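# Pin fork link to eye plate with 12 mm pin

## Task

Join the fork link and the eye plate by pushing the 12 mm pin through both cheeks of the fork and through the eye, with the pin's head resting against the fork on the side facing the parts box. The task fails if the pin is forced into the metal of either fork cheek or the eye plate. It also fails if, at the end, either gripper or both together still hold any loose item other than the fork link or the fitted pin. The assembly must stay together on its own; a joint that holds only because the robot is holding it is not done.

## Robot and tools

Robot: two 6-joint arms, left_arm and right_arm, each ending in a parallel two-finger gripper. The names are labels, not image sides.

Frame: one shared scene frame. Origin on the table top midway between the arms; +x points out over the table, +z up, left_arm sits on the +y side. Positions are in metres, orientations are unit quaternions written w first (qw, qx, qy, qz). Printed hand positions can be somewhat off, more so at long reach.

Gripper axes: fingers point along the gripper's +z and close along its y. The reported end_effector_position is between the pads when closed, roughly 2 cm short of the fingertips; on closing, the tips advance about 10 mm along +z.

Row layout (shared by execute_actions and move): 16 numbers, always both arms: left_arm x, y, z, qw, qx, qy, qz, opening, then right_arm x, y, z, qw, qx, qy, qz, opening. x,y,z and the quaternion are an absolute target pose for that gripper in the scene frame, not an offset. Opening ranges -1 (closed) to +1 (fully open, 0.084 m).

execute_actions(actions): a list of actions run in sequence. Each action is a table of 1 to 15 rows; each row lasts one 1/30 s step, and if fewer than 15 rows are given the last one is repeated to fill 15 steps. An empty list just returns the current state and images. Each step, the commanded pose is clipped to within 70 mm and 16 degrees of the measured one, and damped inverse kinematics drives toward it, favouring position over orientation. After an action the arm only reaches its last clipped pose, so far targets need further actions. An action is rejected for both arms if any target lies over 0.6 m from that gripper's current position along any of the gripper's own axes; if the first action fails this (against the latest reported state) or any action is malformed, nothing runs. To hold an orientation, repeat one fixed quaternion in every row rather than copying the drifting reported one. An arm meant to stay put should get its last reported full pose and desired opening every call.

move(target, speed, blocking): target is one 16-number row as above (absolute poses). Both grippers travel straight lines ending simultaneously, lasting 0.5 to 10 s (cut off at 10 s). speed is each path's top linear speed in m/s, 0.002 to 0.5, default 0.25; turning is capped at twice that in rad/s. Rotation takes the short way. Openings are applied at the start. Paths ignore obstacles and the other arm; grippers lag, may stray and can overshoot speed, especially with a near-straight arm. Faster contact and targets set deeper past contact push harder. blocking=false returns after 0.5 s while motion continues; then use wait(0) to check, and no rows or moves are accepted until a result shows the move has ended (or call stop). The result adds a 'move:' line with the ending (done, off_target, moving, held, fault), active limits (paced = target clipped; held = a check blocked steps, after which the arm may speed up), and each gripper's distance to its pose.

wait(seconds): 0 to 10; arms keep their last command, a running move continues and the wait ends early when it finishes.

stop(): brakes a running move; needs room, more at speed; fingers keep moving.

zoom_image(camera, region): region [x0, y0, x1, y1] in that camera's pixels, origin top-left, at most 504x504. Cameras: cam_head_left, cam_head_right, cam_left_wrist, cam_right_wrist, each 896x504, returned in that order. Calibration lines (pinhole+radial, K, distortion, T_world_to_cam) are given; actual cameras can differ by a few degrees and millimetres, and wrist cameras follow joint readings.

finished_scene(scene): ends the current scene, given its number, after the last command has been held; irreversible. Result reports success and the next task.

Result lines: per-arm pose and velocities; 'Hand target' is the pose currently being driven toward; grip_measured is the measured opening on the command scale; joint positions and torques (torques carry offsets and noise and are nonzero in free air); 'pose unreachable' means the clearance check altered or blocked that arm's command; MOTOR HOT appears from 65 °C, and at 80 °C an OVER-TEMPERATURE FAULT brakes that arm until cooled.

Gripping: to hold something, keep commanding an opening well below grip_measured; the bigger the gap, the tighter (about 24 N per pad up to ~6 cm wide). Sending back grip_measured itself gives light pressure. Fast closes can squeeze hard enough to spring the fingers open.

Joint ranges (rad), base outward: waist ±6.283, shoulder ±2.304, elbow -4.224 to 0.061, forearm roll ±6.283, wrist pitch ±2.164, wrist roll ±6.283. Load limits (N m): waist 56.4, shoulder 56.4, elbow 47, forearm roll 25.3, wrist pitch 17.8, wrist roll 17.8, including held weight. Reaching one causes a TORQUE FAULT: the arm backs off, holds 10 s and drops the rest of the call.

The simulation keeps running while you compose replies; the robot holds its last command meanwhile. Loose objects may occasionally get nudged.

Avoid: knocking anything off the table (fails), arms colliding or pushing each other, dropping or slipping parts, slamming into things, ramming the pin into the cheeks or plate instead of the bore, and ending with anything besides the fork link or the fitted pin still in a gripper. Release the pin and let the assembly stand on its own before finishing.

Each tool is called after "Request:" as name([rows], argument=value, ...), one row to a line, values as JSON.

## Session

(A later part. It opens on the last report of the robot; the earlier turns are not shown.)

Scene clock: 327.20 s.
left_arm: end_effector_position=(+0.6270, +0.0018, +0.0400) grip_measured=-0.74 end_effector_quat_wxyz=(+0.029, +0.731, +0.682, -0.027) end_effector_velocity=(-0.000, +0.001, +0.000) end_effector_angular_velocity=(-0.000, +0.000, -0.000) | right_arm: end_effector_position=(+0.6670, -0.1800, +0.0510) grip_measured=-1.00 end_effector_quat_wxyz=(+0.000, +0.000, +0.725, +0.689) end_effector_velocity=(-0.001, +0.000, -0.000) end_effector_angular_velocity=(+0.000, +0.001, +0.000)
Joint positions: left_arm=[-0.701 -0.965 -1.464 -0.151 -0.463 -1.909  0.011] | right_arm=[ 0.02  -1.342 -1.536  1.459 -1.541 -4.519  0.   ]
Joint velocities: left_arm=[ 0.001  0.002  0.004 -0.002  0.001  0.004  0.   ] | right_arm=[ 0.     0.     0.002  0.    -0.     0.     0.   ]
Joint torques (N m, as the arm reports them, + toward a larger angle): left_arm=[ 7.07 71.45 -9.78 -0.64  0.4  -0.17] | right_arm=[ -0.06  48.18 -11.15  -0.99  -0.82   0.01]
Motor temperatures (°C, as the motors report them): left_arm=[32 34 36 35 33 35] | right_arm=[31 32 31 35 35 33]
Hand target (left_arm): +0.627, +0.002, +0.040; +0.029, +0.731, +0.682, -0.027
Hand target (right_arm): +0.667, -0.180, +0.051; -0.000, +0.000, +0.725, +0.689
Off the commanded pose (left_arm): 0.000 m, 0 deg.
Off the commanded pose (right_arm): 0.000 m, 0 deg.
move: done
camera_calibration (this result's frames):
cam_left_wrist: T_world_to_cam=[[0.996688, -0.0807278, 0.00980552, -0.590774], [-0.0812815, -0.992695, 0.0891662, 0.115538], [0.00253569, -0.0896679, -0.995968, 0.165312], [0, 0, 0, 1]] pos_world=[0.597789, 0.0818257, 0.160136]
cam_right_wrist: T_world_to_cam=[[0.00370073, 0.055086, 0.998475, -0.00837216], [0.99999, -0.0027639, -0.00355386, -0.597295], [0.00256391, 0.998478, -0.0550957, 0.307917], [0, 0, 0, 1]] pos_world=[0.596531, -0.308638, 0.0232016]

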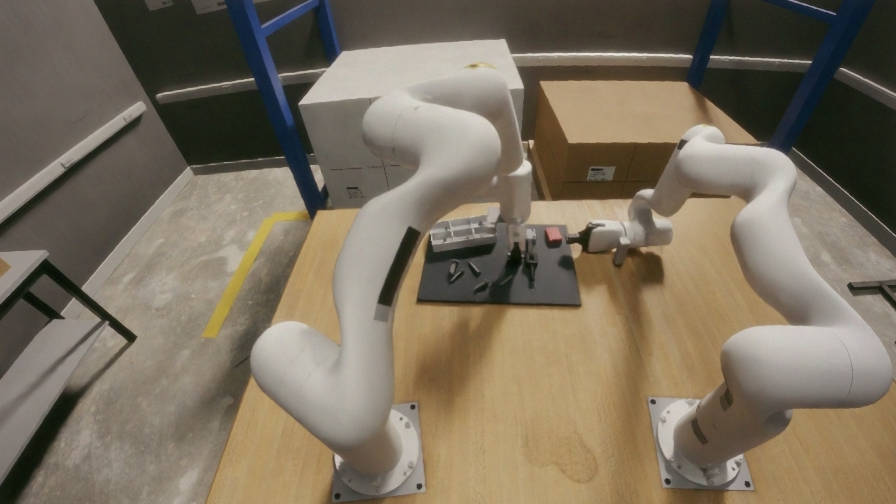

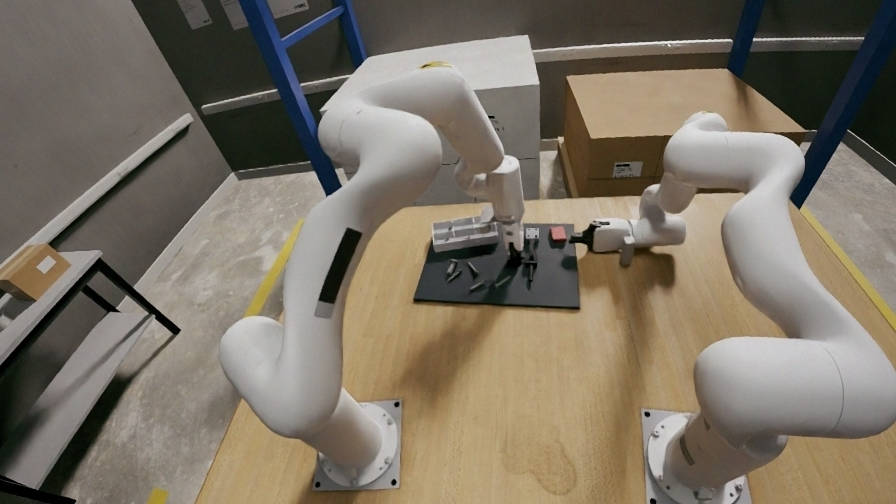

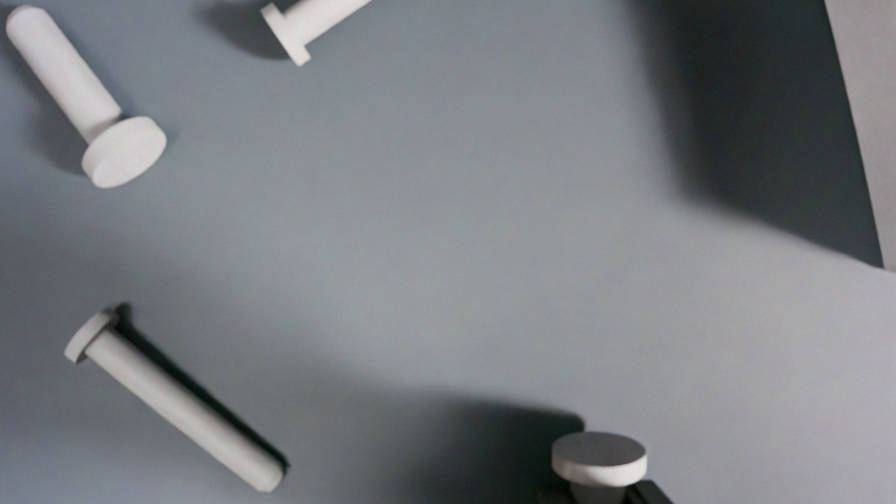

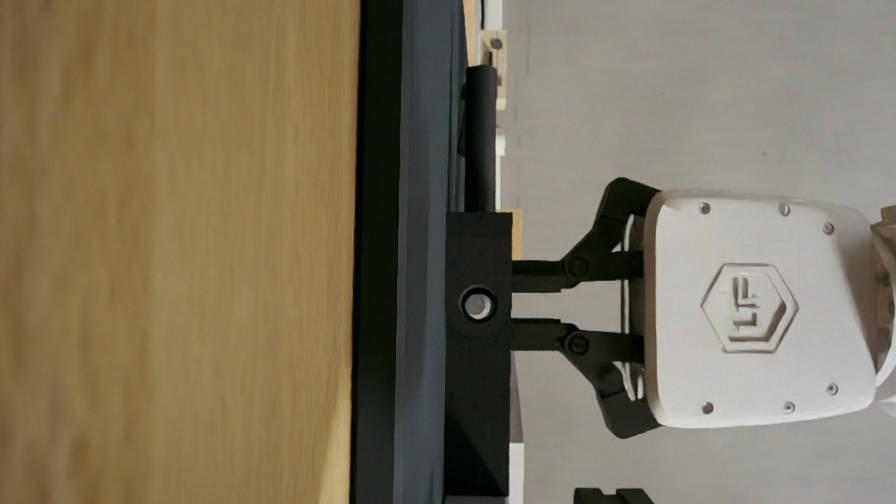

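Request:
move(target=[0.627,0.002,0.040,0.0287,0.7304,0.6815,-0.0268,0,0.667,-0.18,0.051,0,0,0.725,0.689,-1])

Request:
move(target=[0.628,0.002,0.075,0,0.7313,0.682,0,0,0.667,-0.18,0.051,0,0,0.725,0.689,-1], speed=0.08)

Request:
move(target=[0.632,0.05,0.075,0,0.7313,0.682,0,-1,0.667,-0.18,0.051,0,0,0.725,0.689,-1], speed=0.08)

Request:
move(target=[0.632,0.05,0.041,0,0.7313,0.682,0,-1,0.667,-0.18,0.051,0,0,0.725,0.689,-1], speed=0.05)

Request:
move(target=[0.629,0.018,0.041,0,0.7313,0.682,0,-1,0.667,-0.18,0.051,0,0,0.725,0.689,-1], speed=0.01)

Scene clock: 330.57 s.
left_arm: end_effector_position=(+0.6270, +0.0020, +0.0400) grip_measured=-0.01 end_effector_quat_wxyz=(+0.029, +0.731, +0.682, -0.027) end_effector_velocity=(+0.000, -0.000, +0.001) end_effector_angular_velocity=(-0.000, -0.001, -0.001) | right_arm: end_effector_position=(+0.6670, -0.1800, +0.0510) grip_measured=-1.00 end_effector_quat_wxyz=(-0.000, -0.000, +0.725, +0.689) end_effector_velocity=(-0.000, -0.000, +0.000) end_effector_angular_velocity=(-0.000, -0.001, +0.000)
Joint positions: left_arm=[-0.701 -0.965 -1.463 -0.151 -0.463 -1.909  0.044] | right_arm=[ 0.02  -1.342 -1.536  1.459 -1.541 -4.519  0.   ]
Joint velocities: left_arm=[ 0.     0.001 -0.     0.001 -0.    -0.     0.   ] | right_arm=[-0.001  0.001  0.    -0.001  0.    -0.001  0.   ]
Joint torques (N m, as the arm reports them, + toward a larger angle): left_arm=[ 7.3  70.01 -9.85 -0.61  0.33 -0.24] | right_arm=[ 1.7  47.05 -9.1  -0.81 -0.95 -0.22]
Motor temperatures (°C, as the motors report them): left_arm=[32 34 36 35 33 35] | right_arm=[31 32 31 35 35 33]
Hand target (left_arm): +0.627, +0.002, +0.040; +0.029, +0.731, +0.682, -0.027
Hand target (right_arm): +0.667, -0.180, +0.051; -0.000, -0.000, +0.725, +0.689
Off the commanded pose (left_arm): 0.000 m, 0 deg.
Off the commanded pose (right_arm): 0.000 m, 0 deg.
move: done
camera_calibration (this result's frames):
cam_left_wrist: T_world_to_cam=[[0.996687, -0.0807538, 0.00970258, -0.590743], [-0.0812982, -0.992695, 0.089147, 0.115732], [0.00243275, -0.0896405, -0.995971, 0.165381], [0, 0, 0, 1]] pos_world=[0.597793, 0.0820068, 0.160129]
cam_right_wrist: T_world_to_cam=[[0.00370072, 0.0550861, 0.998475, -0.00837207], [0.99999, -0.00276363, -0.00355386, -0.597295], [0.00256364, 0.998478, -0.0550958, 0.307917], [0, 0, 0, 1]] pos_world=[0.596531, -0.308638, 0.0232016]

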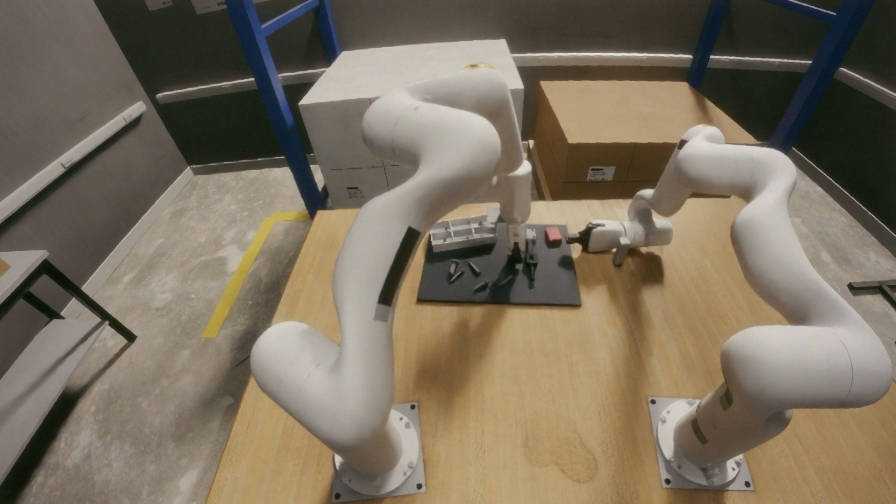

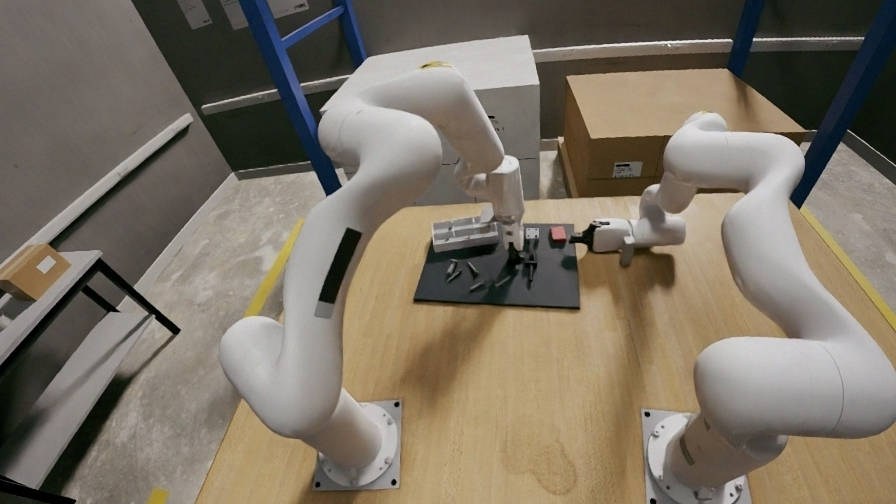

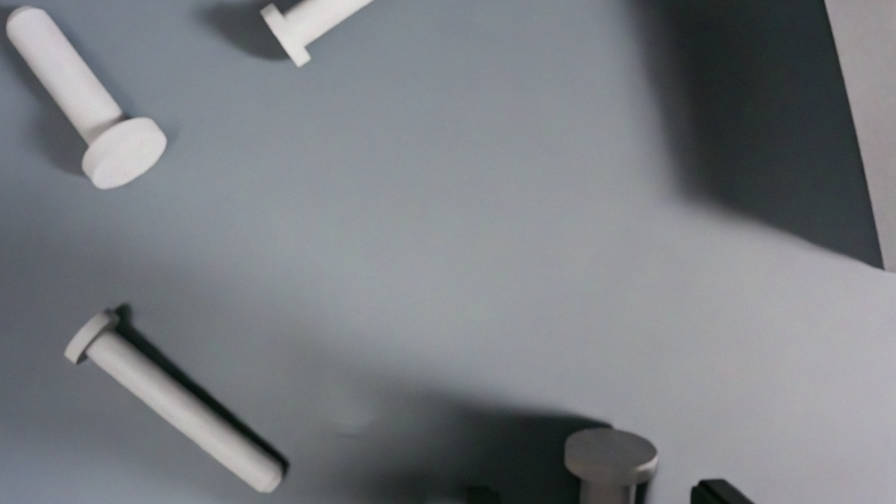

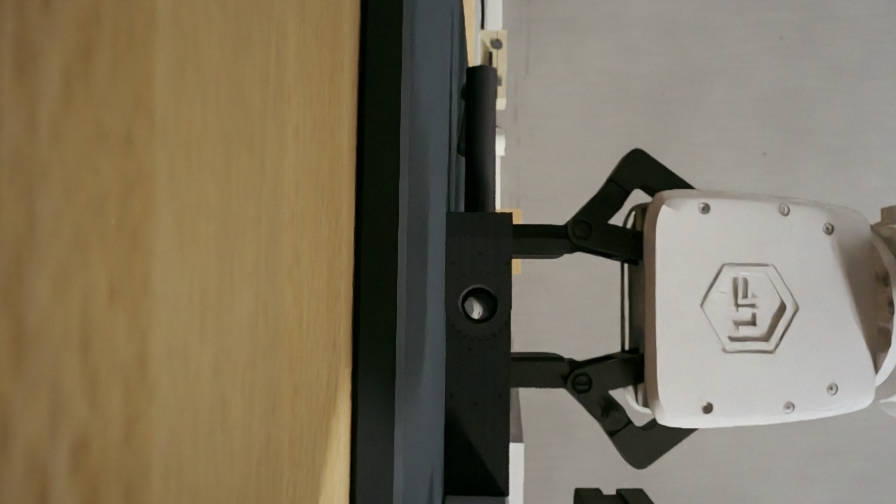

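Scene clock: 331.47 s.
left_arm: end_effector_position=(+0.6278, +0.0021, +0.0747) grip_measured=-0.01 end_effector_quat_wxyz=(+0.000, +0.731, +0.682, -0.000) end_effector_velocity=(+0.000, -0.000, +0.003) end_effector_angular_velocity=(+0.005, -0.000, +0.002) | right_arm: end_effector_position=(+0.6670, -0.1800, +0.0510) grip_measured=-1.00 end_effector_quat_wxyz=(+0.000, +0.000, +0.725, +0.689) end_effector_velocity=(-0.000, +0.000, -0.000) end_effector_angular_velocity=(-0.000, -0.000, +0.002)
Joint positions: left_arm=[-0.725 -0.926 -1.492 -0.001 -0.566 -2.066  0.044] | right_arm=[ 0.02  -1.342 -1.536  1.459 -1.541 -4.519  0.   ]
Joint velocities: left_arm=[-0.002  0.002 -0.003  0.007 -0.007 -0.009 -0.   ] | right_arm=[ 0.001 -0.001 -0.001 -0.001 -0.    -0.     0.   ]
Joint torques (N m, as the arm reports them, + toward a larger angle): left_arm=[  6.69  71.35 -10.64  -0.61   0.29  -0.23] | right_arm=[-1.31 43.72 -9.52 -0.47 -0.68 -0.2 ]
Motor temperatures (°C, as the motors report them): left_arm=[32 34 36 35 33 35] | right_arm=[31 32 31 35 35 33]
Hand target (left_arm): +0.628, +0.002, +0.075; +0.000, +0.731, +0.682, +0.000
Hand target (right_arm): +0.667, -0.180, +0.051; -0.000, +0.000, +0.725, +0.689
Off the commanded pose (left_arm): 0.000 m, 0 deg.
Off the commanded pose (right_arm): 0.000 m, 0 deg.
move: done
camera_calibration (this result's frames):
cam_left_wrist: T_world_to_cam=[[0.996652, -0.0816949, 0.00327619, -0.591409], [-0.0817273, -0.996589, 0.0114463, 0.11889], [0.0023299, -0.0116757, -0.999929, 0.20012], [0, 0, 0, 1]] pos_world=[0.59868, 0.0725062, 0.200683]
cam_right_wrist: T_world_to_cam=[[0.00370082, 0.055086, 0.998475, -0.0083722], [0.99999, -0.0027639, -0.00355396, -0.597295], [0.00256391, 0.998478, -0.0550957, 0.307917], [0, 0, 0, 1]] pos_world=[0.596531, -0.308638, 0.0232016]

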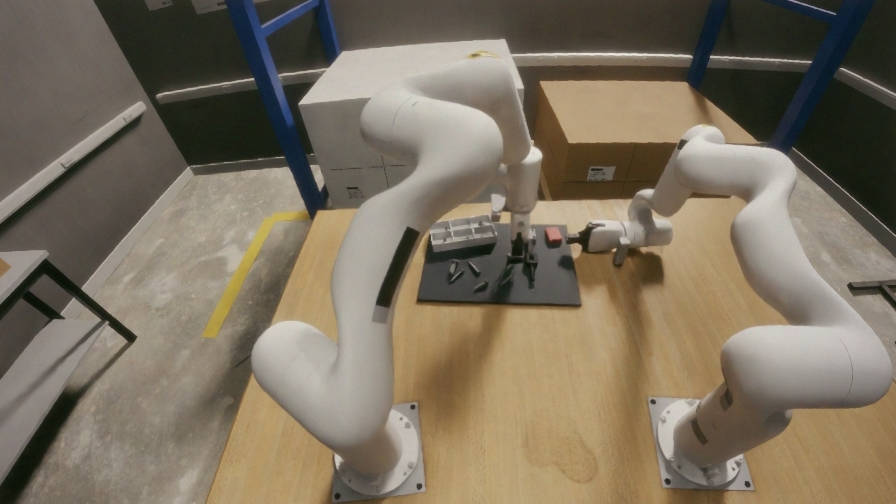

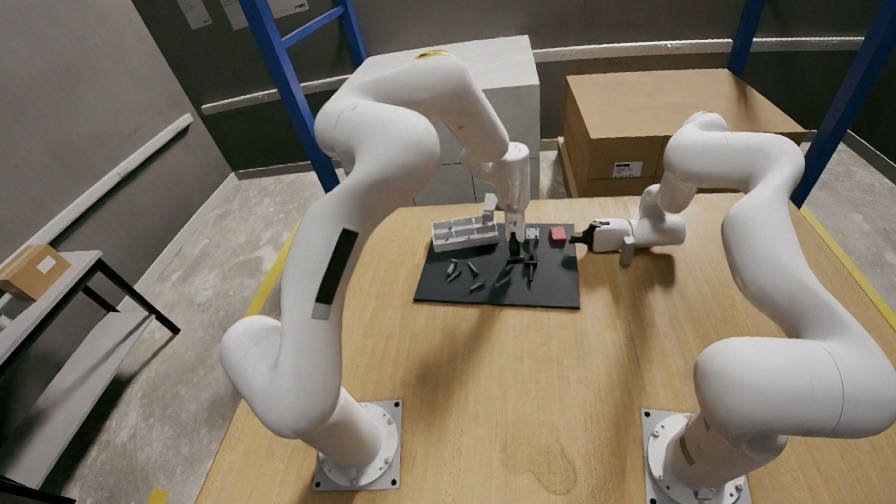

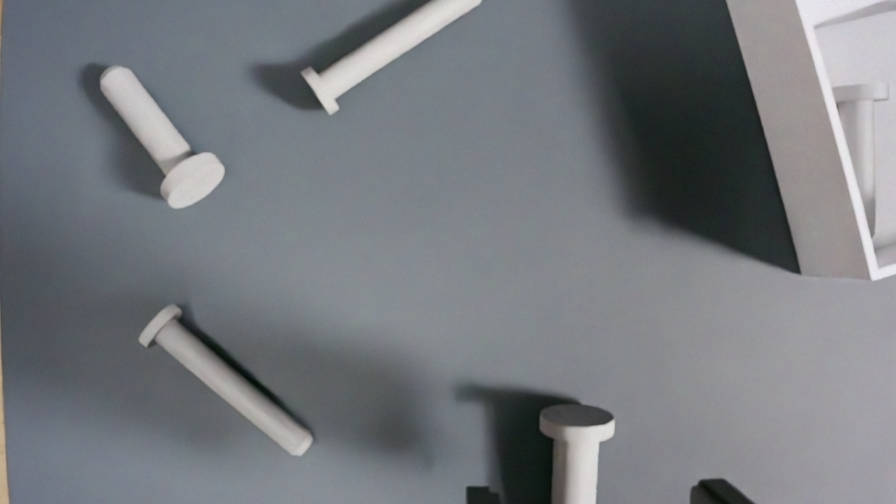

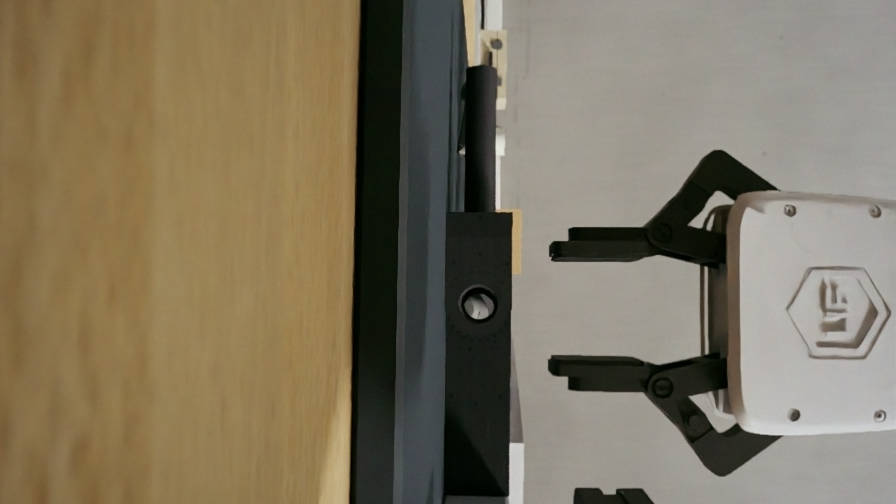

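Scene clock: 332.47 s.
left_arm: end_effector_position=(+0.6318, +0.0497, +0.0750) grip_measured=-1.00 end_effector_quat_wxyz=(+0.000, +0.731, +0.682, +0.000) end_effector_velocity=(-0.000, +0.003, -0.001) end_effector_angular_velocity=(+0.000, +0.002, +0.001) | right_arm: end_effector_position=(+0.6670, -0.1800, +0.0510) grip_measured=-1.00 end_effector_quat_wxyz=(-0.000, -0.000, +0.725, +0.689) end_effector_velocity=(+0.000, -0.001, +0.000) end_effector_angular_velocity=(-0.000, -0.001, -0.001)
Joint positions: left_arm=[-0.659 -0.883 -1.412  0.    -0.529 -2.001  0.   ] | right_arm=[ 0.02  -1.342 -1.536  1.459 -1.541 -4.519  0.   ]
Joint velocities: left_arm=[ 0.004 -0.     0.003 -0.001  0.002  0.004  0.   ] | right_arm=[-0.001 -0.    -0.001 -0.     0.    -0.     0.   ]
Joint torques (N m, as the arm reports them, + toward a larger angle): left_arm=[  6.27  68.9  -10.21  -0.61   0.32  -0.27] | right_arm=[ 0.25 47.71 -8.81 -0.87 -0.74 -0.41]
Motor temperatures (°C, as the motors report them): left_arm=[32 34 36 35 33 35] | right_arm=[31 32 31 35 35 33]
Hand target (left_arm): +0.632, +0.050, +0.075; +0.000, +0.731, +0.682, +0.000
Hand target (right_arm): +0.667, -0.180, +0.051; -0.000, -0.000, +0.725, +0.689
Off the commanded pose (left_arm): 0.000 m, 0 deg.
Off the commanded pose (right_arm): 0.000 m, 0 deg.
move: done
camera_calibration (this result's frames):
cam_left_wrist: T_world_to_cam=[[0.996641, -0.0818221, 0.00347967, -0.591481], [-0.0818554, -0.996585, 0.01086, 0.166818], [0.0025792, -0.0111083, -0.999935, 0.200756], [0, 0, 0, 1]] pos_world=[0.602631, 0.120083, 0.200989]
cam_right_wrist: T_world_to_cam=[[0.00370082, 0.055086, 0.998475, -0.00837222], [0.99999, -0.00276369, -0.00355396, -0.597295], [0.00256371, 0.998478, -0.0550957, 0.307917], [0, 0, 0, 1]] pos_world=[0.596531, -0.308638, 0.0232016]

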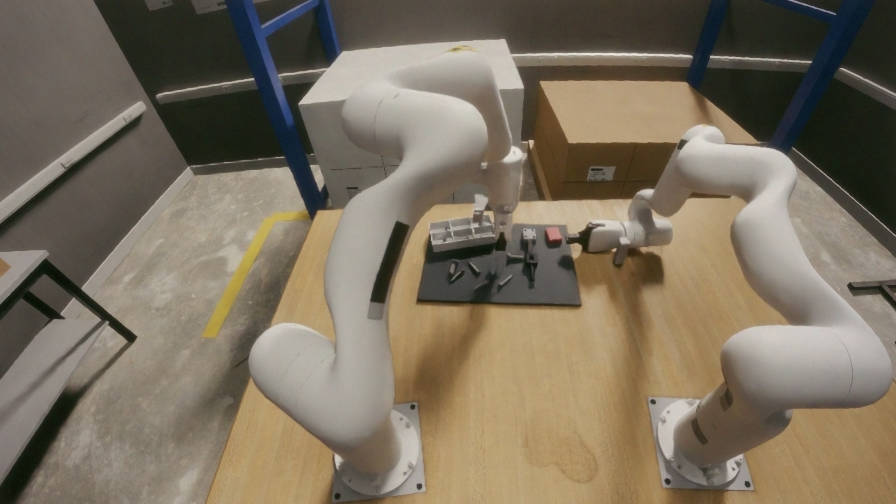

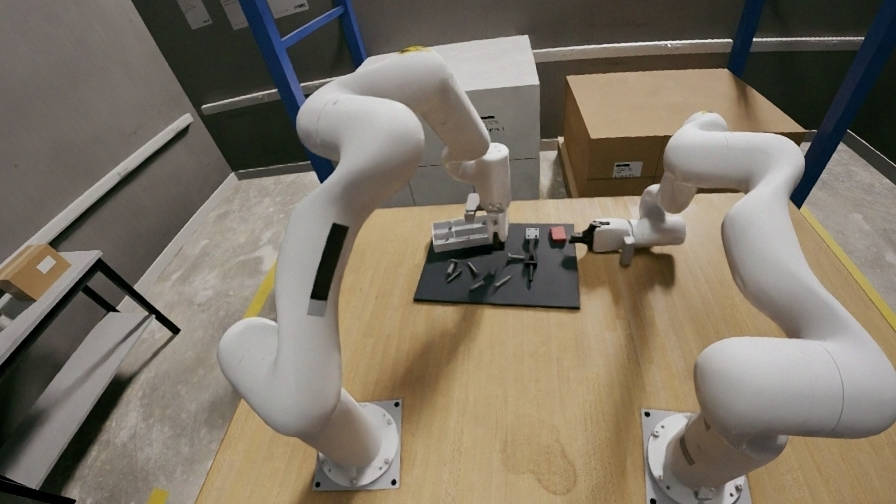

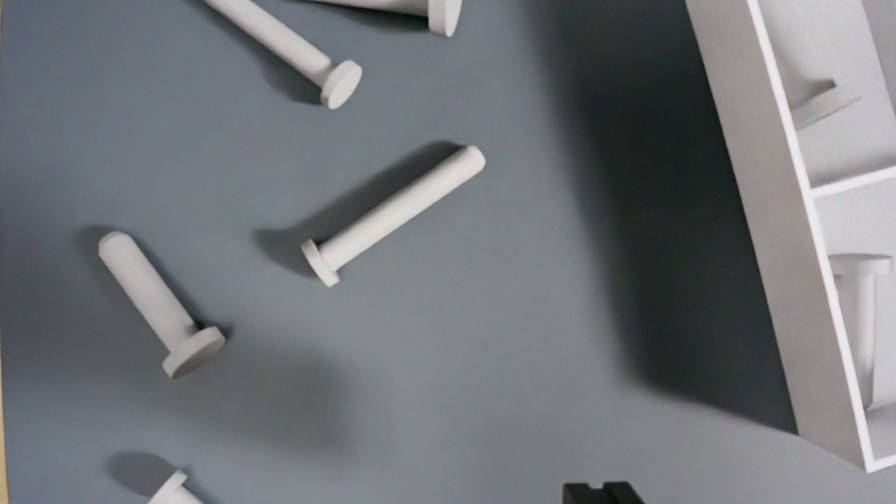

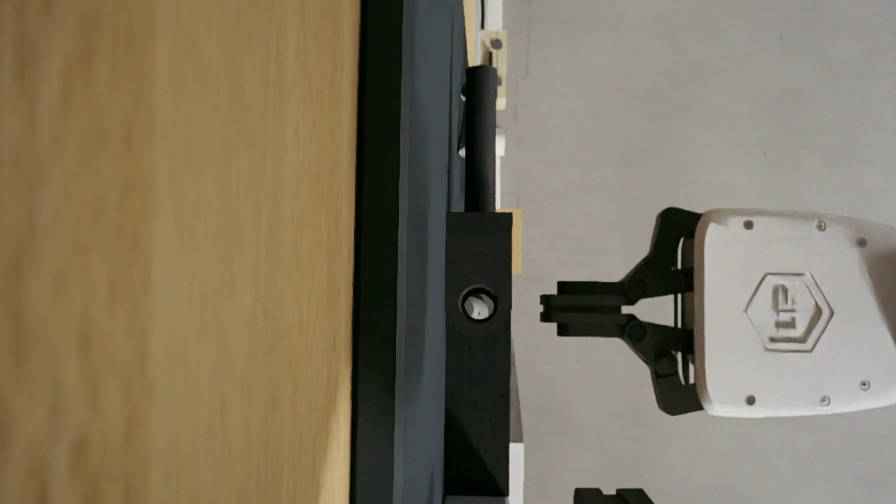

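Scene clock: 333.50 s.
left_arm: end_effector_position=(+0.6321, +0.0500, +0.0413) grip_measured=-1.00 end_effector_quat_wxyz=(+0.000, +0.731, +0.682, +0.000) end_effector_velocity=(+0.000, -0.000, -0.002) end_effector_angular_velocity=(-0.001, -0.000, +0.002) | right_arm: end_effector_position=(+0.6670, -0.1800, +0.0510) grip_measured=-1.00 end_effector_quat_wxyz=(-0.000, +0.000, +0.725, +0.689) end_effector_velocity=(-0.001, -0.000, -0.001) end_effector_angular_velocity=(-0.000, +0.002, +0.000)
Joint positions: left_arm=[-0.659 -0.942 -1.425  0.    -0.483 -2.001  0.   ] | right_arm=[ 0.02  -1.342 -1.536  1.459 -1.541 -4.519  0.   ]
Joint velocities: left_arm=[ 0.    -0.004 -0.001 -0.002  0.003  0.     0.   ] | right_arm=[-0.001 -0.     0.003 -0.001  0.    -0.001  0.   ]
Joint torques (N m, as the arm reports them, + toward a larger angle): left_arm=[ 6.21 69.69 -9.66 -0.34  0.36 -0.32] | right_arm=[ 0.26 48.26 -9.65 -1.59 -0.63 -0.21]
Motor temperatures (°C, as the motors report them): left_arm=[32 34 36 35 33 35] | right_arm=[31 32 31 35 35 33]
Hand target (left_arm): +0.632, +0.050, +0.041; -0.000, +0.731, +0.682, +0.000
Hand target (right_arm): +0.667, -0.180, +0.051; -0.000, +0.000, +0.725, +0.689
Off the commanded pose (left_arm): 0.000 m, 0 deg.
Off the commanded pose (right_arm): 0.000 m, 0 deg.
move: done
camera_calibration (this result's frames):
cam_left_wrist: T_world_to_cam=[[0.996649, -0.0817137, 0.00356592, -0.591651], [-0.0817482, -0.996593, 0.0109309, 0.167356], [0.00266056, -0.0111858, -0.999934, 0.167059], [0, 0, 0, 1]] pos_world=[0.602905, 0.120308, 0.167328]
cam_right_wrist: T_world_to_cam=[[0.00370095, 0.0550861, 0.998475, -0.00837227], [0.99999, -0.00276391, -0.00355408, -0.597295], [0.00256391, 0.998478, -0.0550957, 0.307917], [0, 0, 0, 1]] pos_world=[0.596531, -0.308638, 0.0232016]

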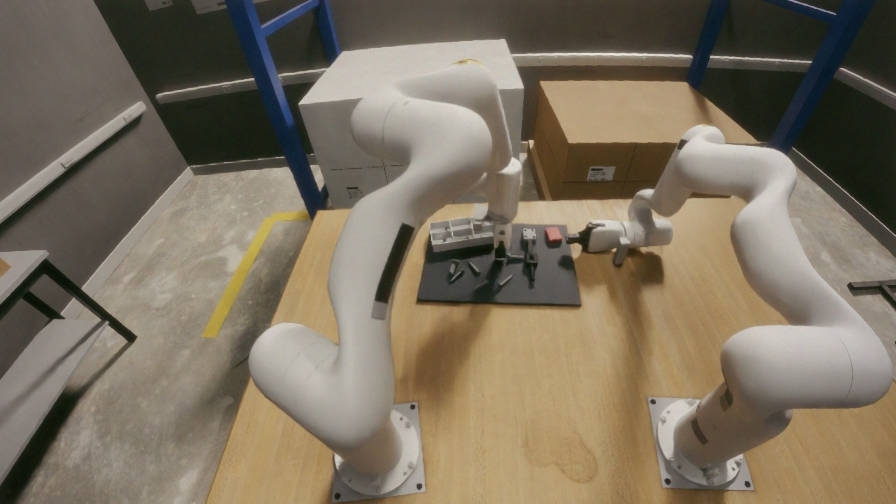

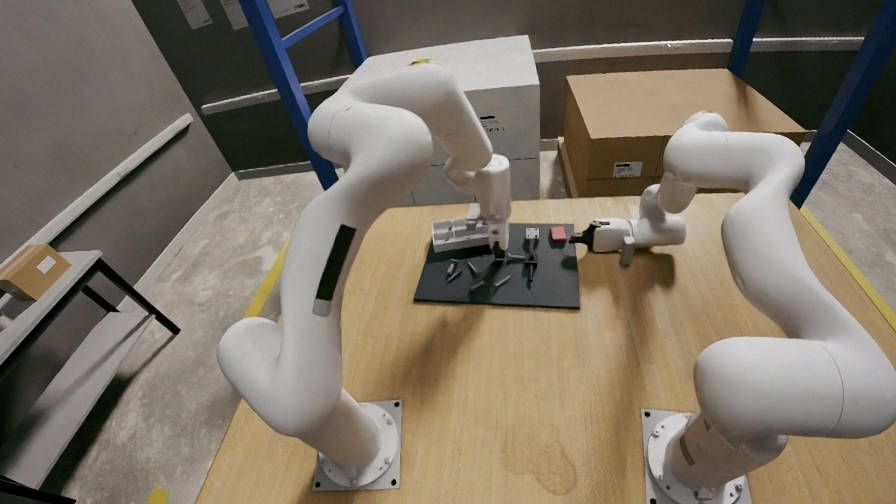

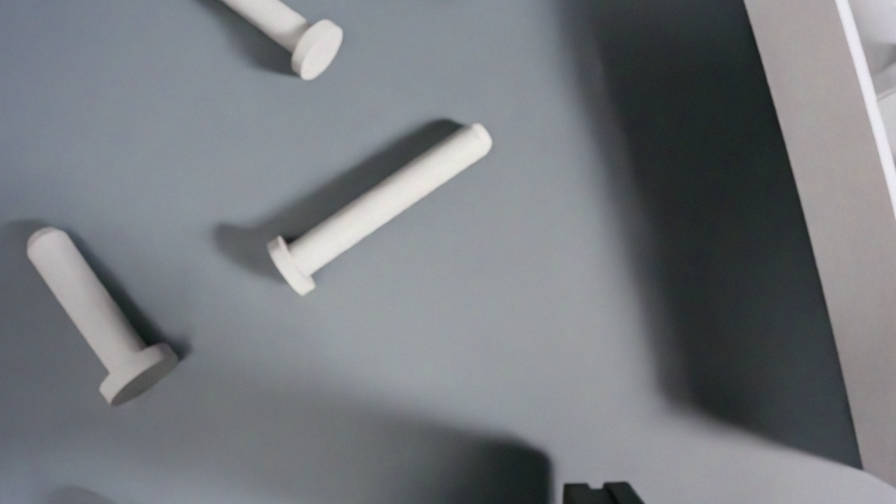

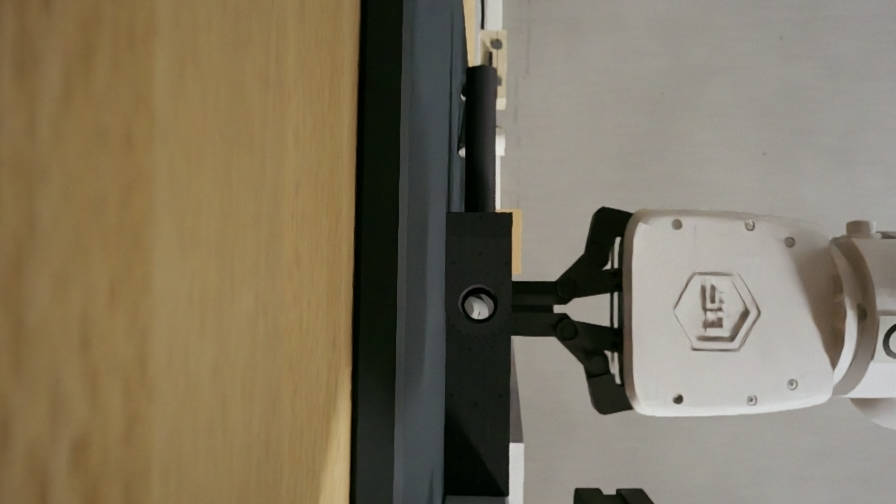

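Scene clock: 346.60 s.
left_arm: end_effector_position=(+0.6455, +0.0619, +0.0407) grip_measured=-1.00 end_effector_quat_wxyz=(-0.010, +0.711, +0.703, -0.002) end_effector_velocity=(-0.000, +0.000, -0.001) end_effector_angular_velocity=(+0.001, +0.001, -0.000) | right_arm: end_effector_position=(+0.6670, -0.1800, +0.0510) grip_measured=-1.00 end_effector_quat_wxyz=(+0.000, +0.000, +0.725, +0.689) end_effector_velocity=(-0.001, +0.001, -0.000) end_effector_angular_velocity=(+0.000, +0.001, +0.001)
Joint positions: left_arm=[-0.634 -0.965 -1.468  0.007 -0.524 -2.041  0.   ] | right_arm=[ 0.02  -1.342 -1.536  1.459 -1.541 -4.519  0.   ]
Joint velocities: left_arm=[ 0.    -0.001  0.     0.001 -0.    -0.     0.   ] | right_arm=[ 0.001 -0.001  0.001 -0.     0.    -0.     0.   ]
Joint torques (N m, as the arm reports them, + toward a larger angle): left_arm=[ 5.68 71.04 -9.5  -0.36  0.32 -0.26] | right_arm=[ -2.23  42.68 -10.35  -1.13  -1.04  -0.21]
Motor temperatures (°C, as the motors report them): left_arm=[32 34 36 35 33 35] | right_arm=[31 32 31 35 35 33]
Hand target (left_arm): +0.646, +0.062, +0.041; -0.010, +0.711, +0.703, -0.002
Hand target (right_arm): +0.667, -0.180, +0.051; -0.000, -0.000, +0.725, +0.689
Off the commanded pose (left_arm): 0.047 m, 4 deg.
Off the commanded pose (right_arm): 0.000 m, 0 deg.
TORQUE FAULT: the external load on joint 1 (waist) of the left arm reached its load limit, and that arm stopped for 10 seconds. That time counts as 18 of the actions that you can send in this scene. A torque fault stops only its own arm. That arm's remaining commands of this call were not run. Joint 1 (waist) of that arm moved back by up to 3 degrees. That arm holds there, with its grip as last carried out, and accepts commands again: back off and push less far. That arm stops again, at the same cost, whenever a joint's load reaches its limit.
move: fault (left_arm)
camera_calibration (this result's frames):
cam_left_wrist: T_world_to_cam=[[0.999643, -0.0227805, -0.013943, -0.608904], [-0.022801, -0.999739, -0.00130827, 0.142995], [-0.0139096, 0.00162572, -0.999902, 0.176482], [0, 0, 0, 1]] pos_world=[0.614402, 0.1288, 0.168162]
cam_right_wrist: T_world_to_cam=[[0.00370075, 0.055086, 0.998475, -0.00837215], [0.99999, -0.0027639, -0.00355389, -0.597295], [0.00256392, 0.998478, -0.0550957, 0.307917], [0, 0, 0, 1]] pos_world=[0.596531, -0.308638, 0.0232016]

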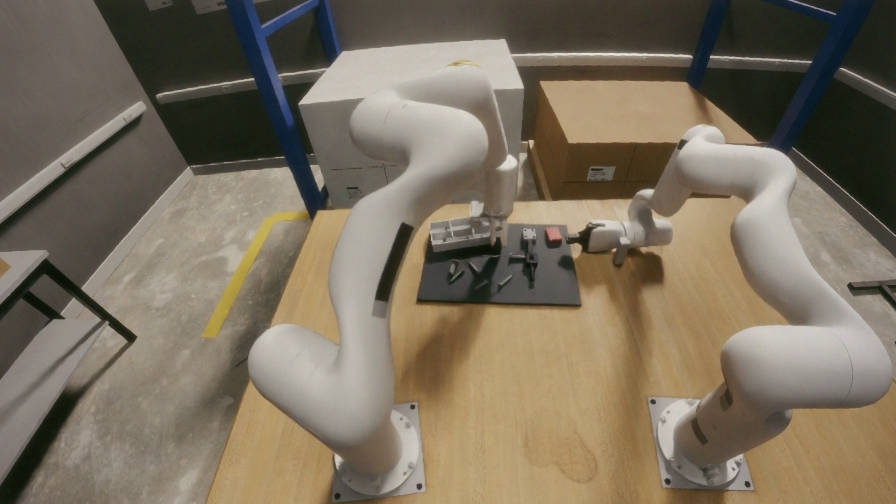

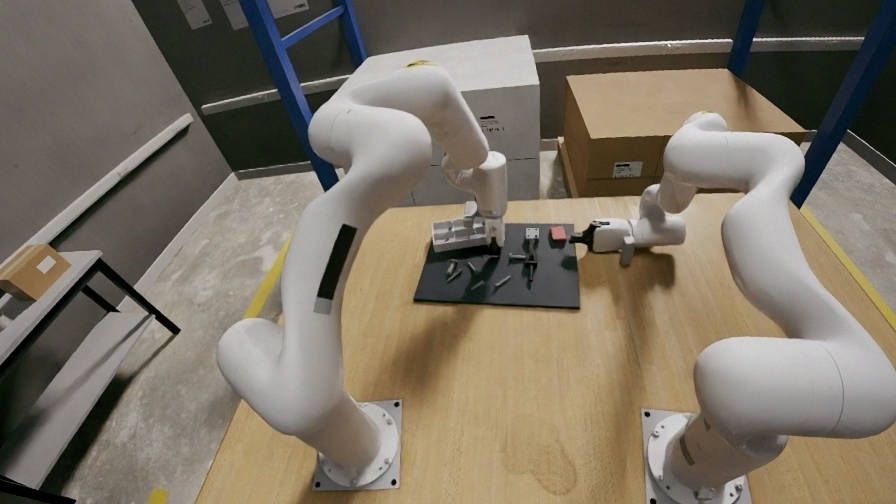

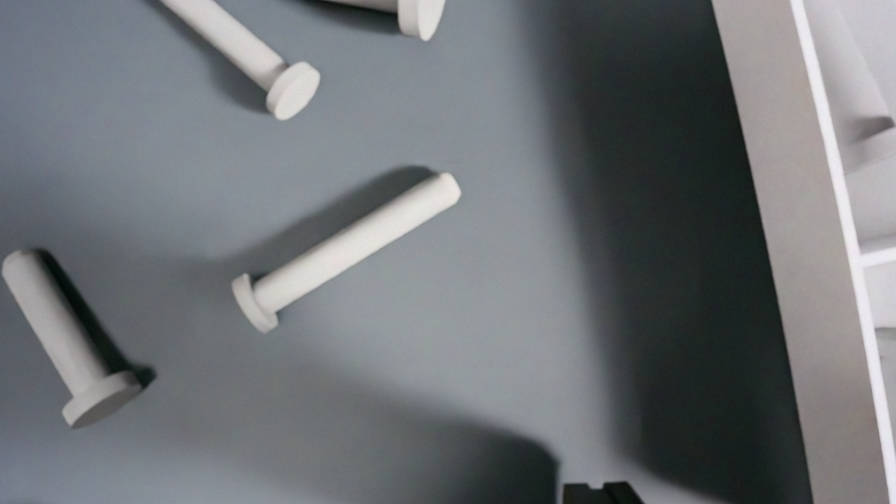

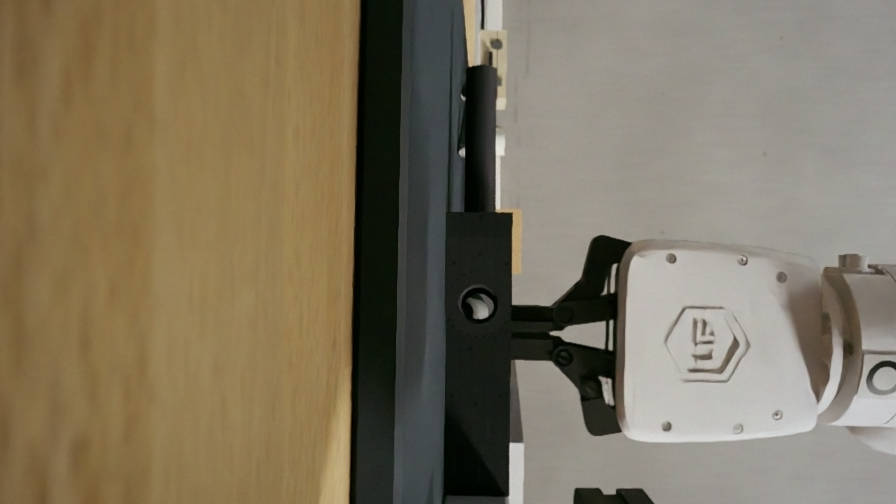

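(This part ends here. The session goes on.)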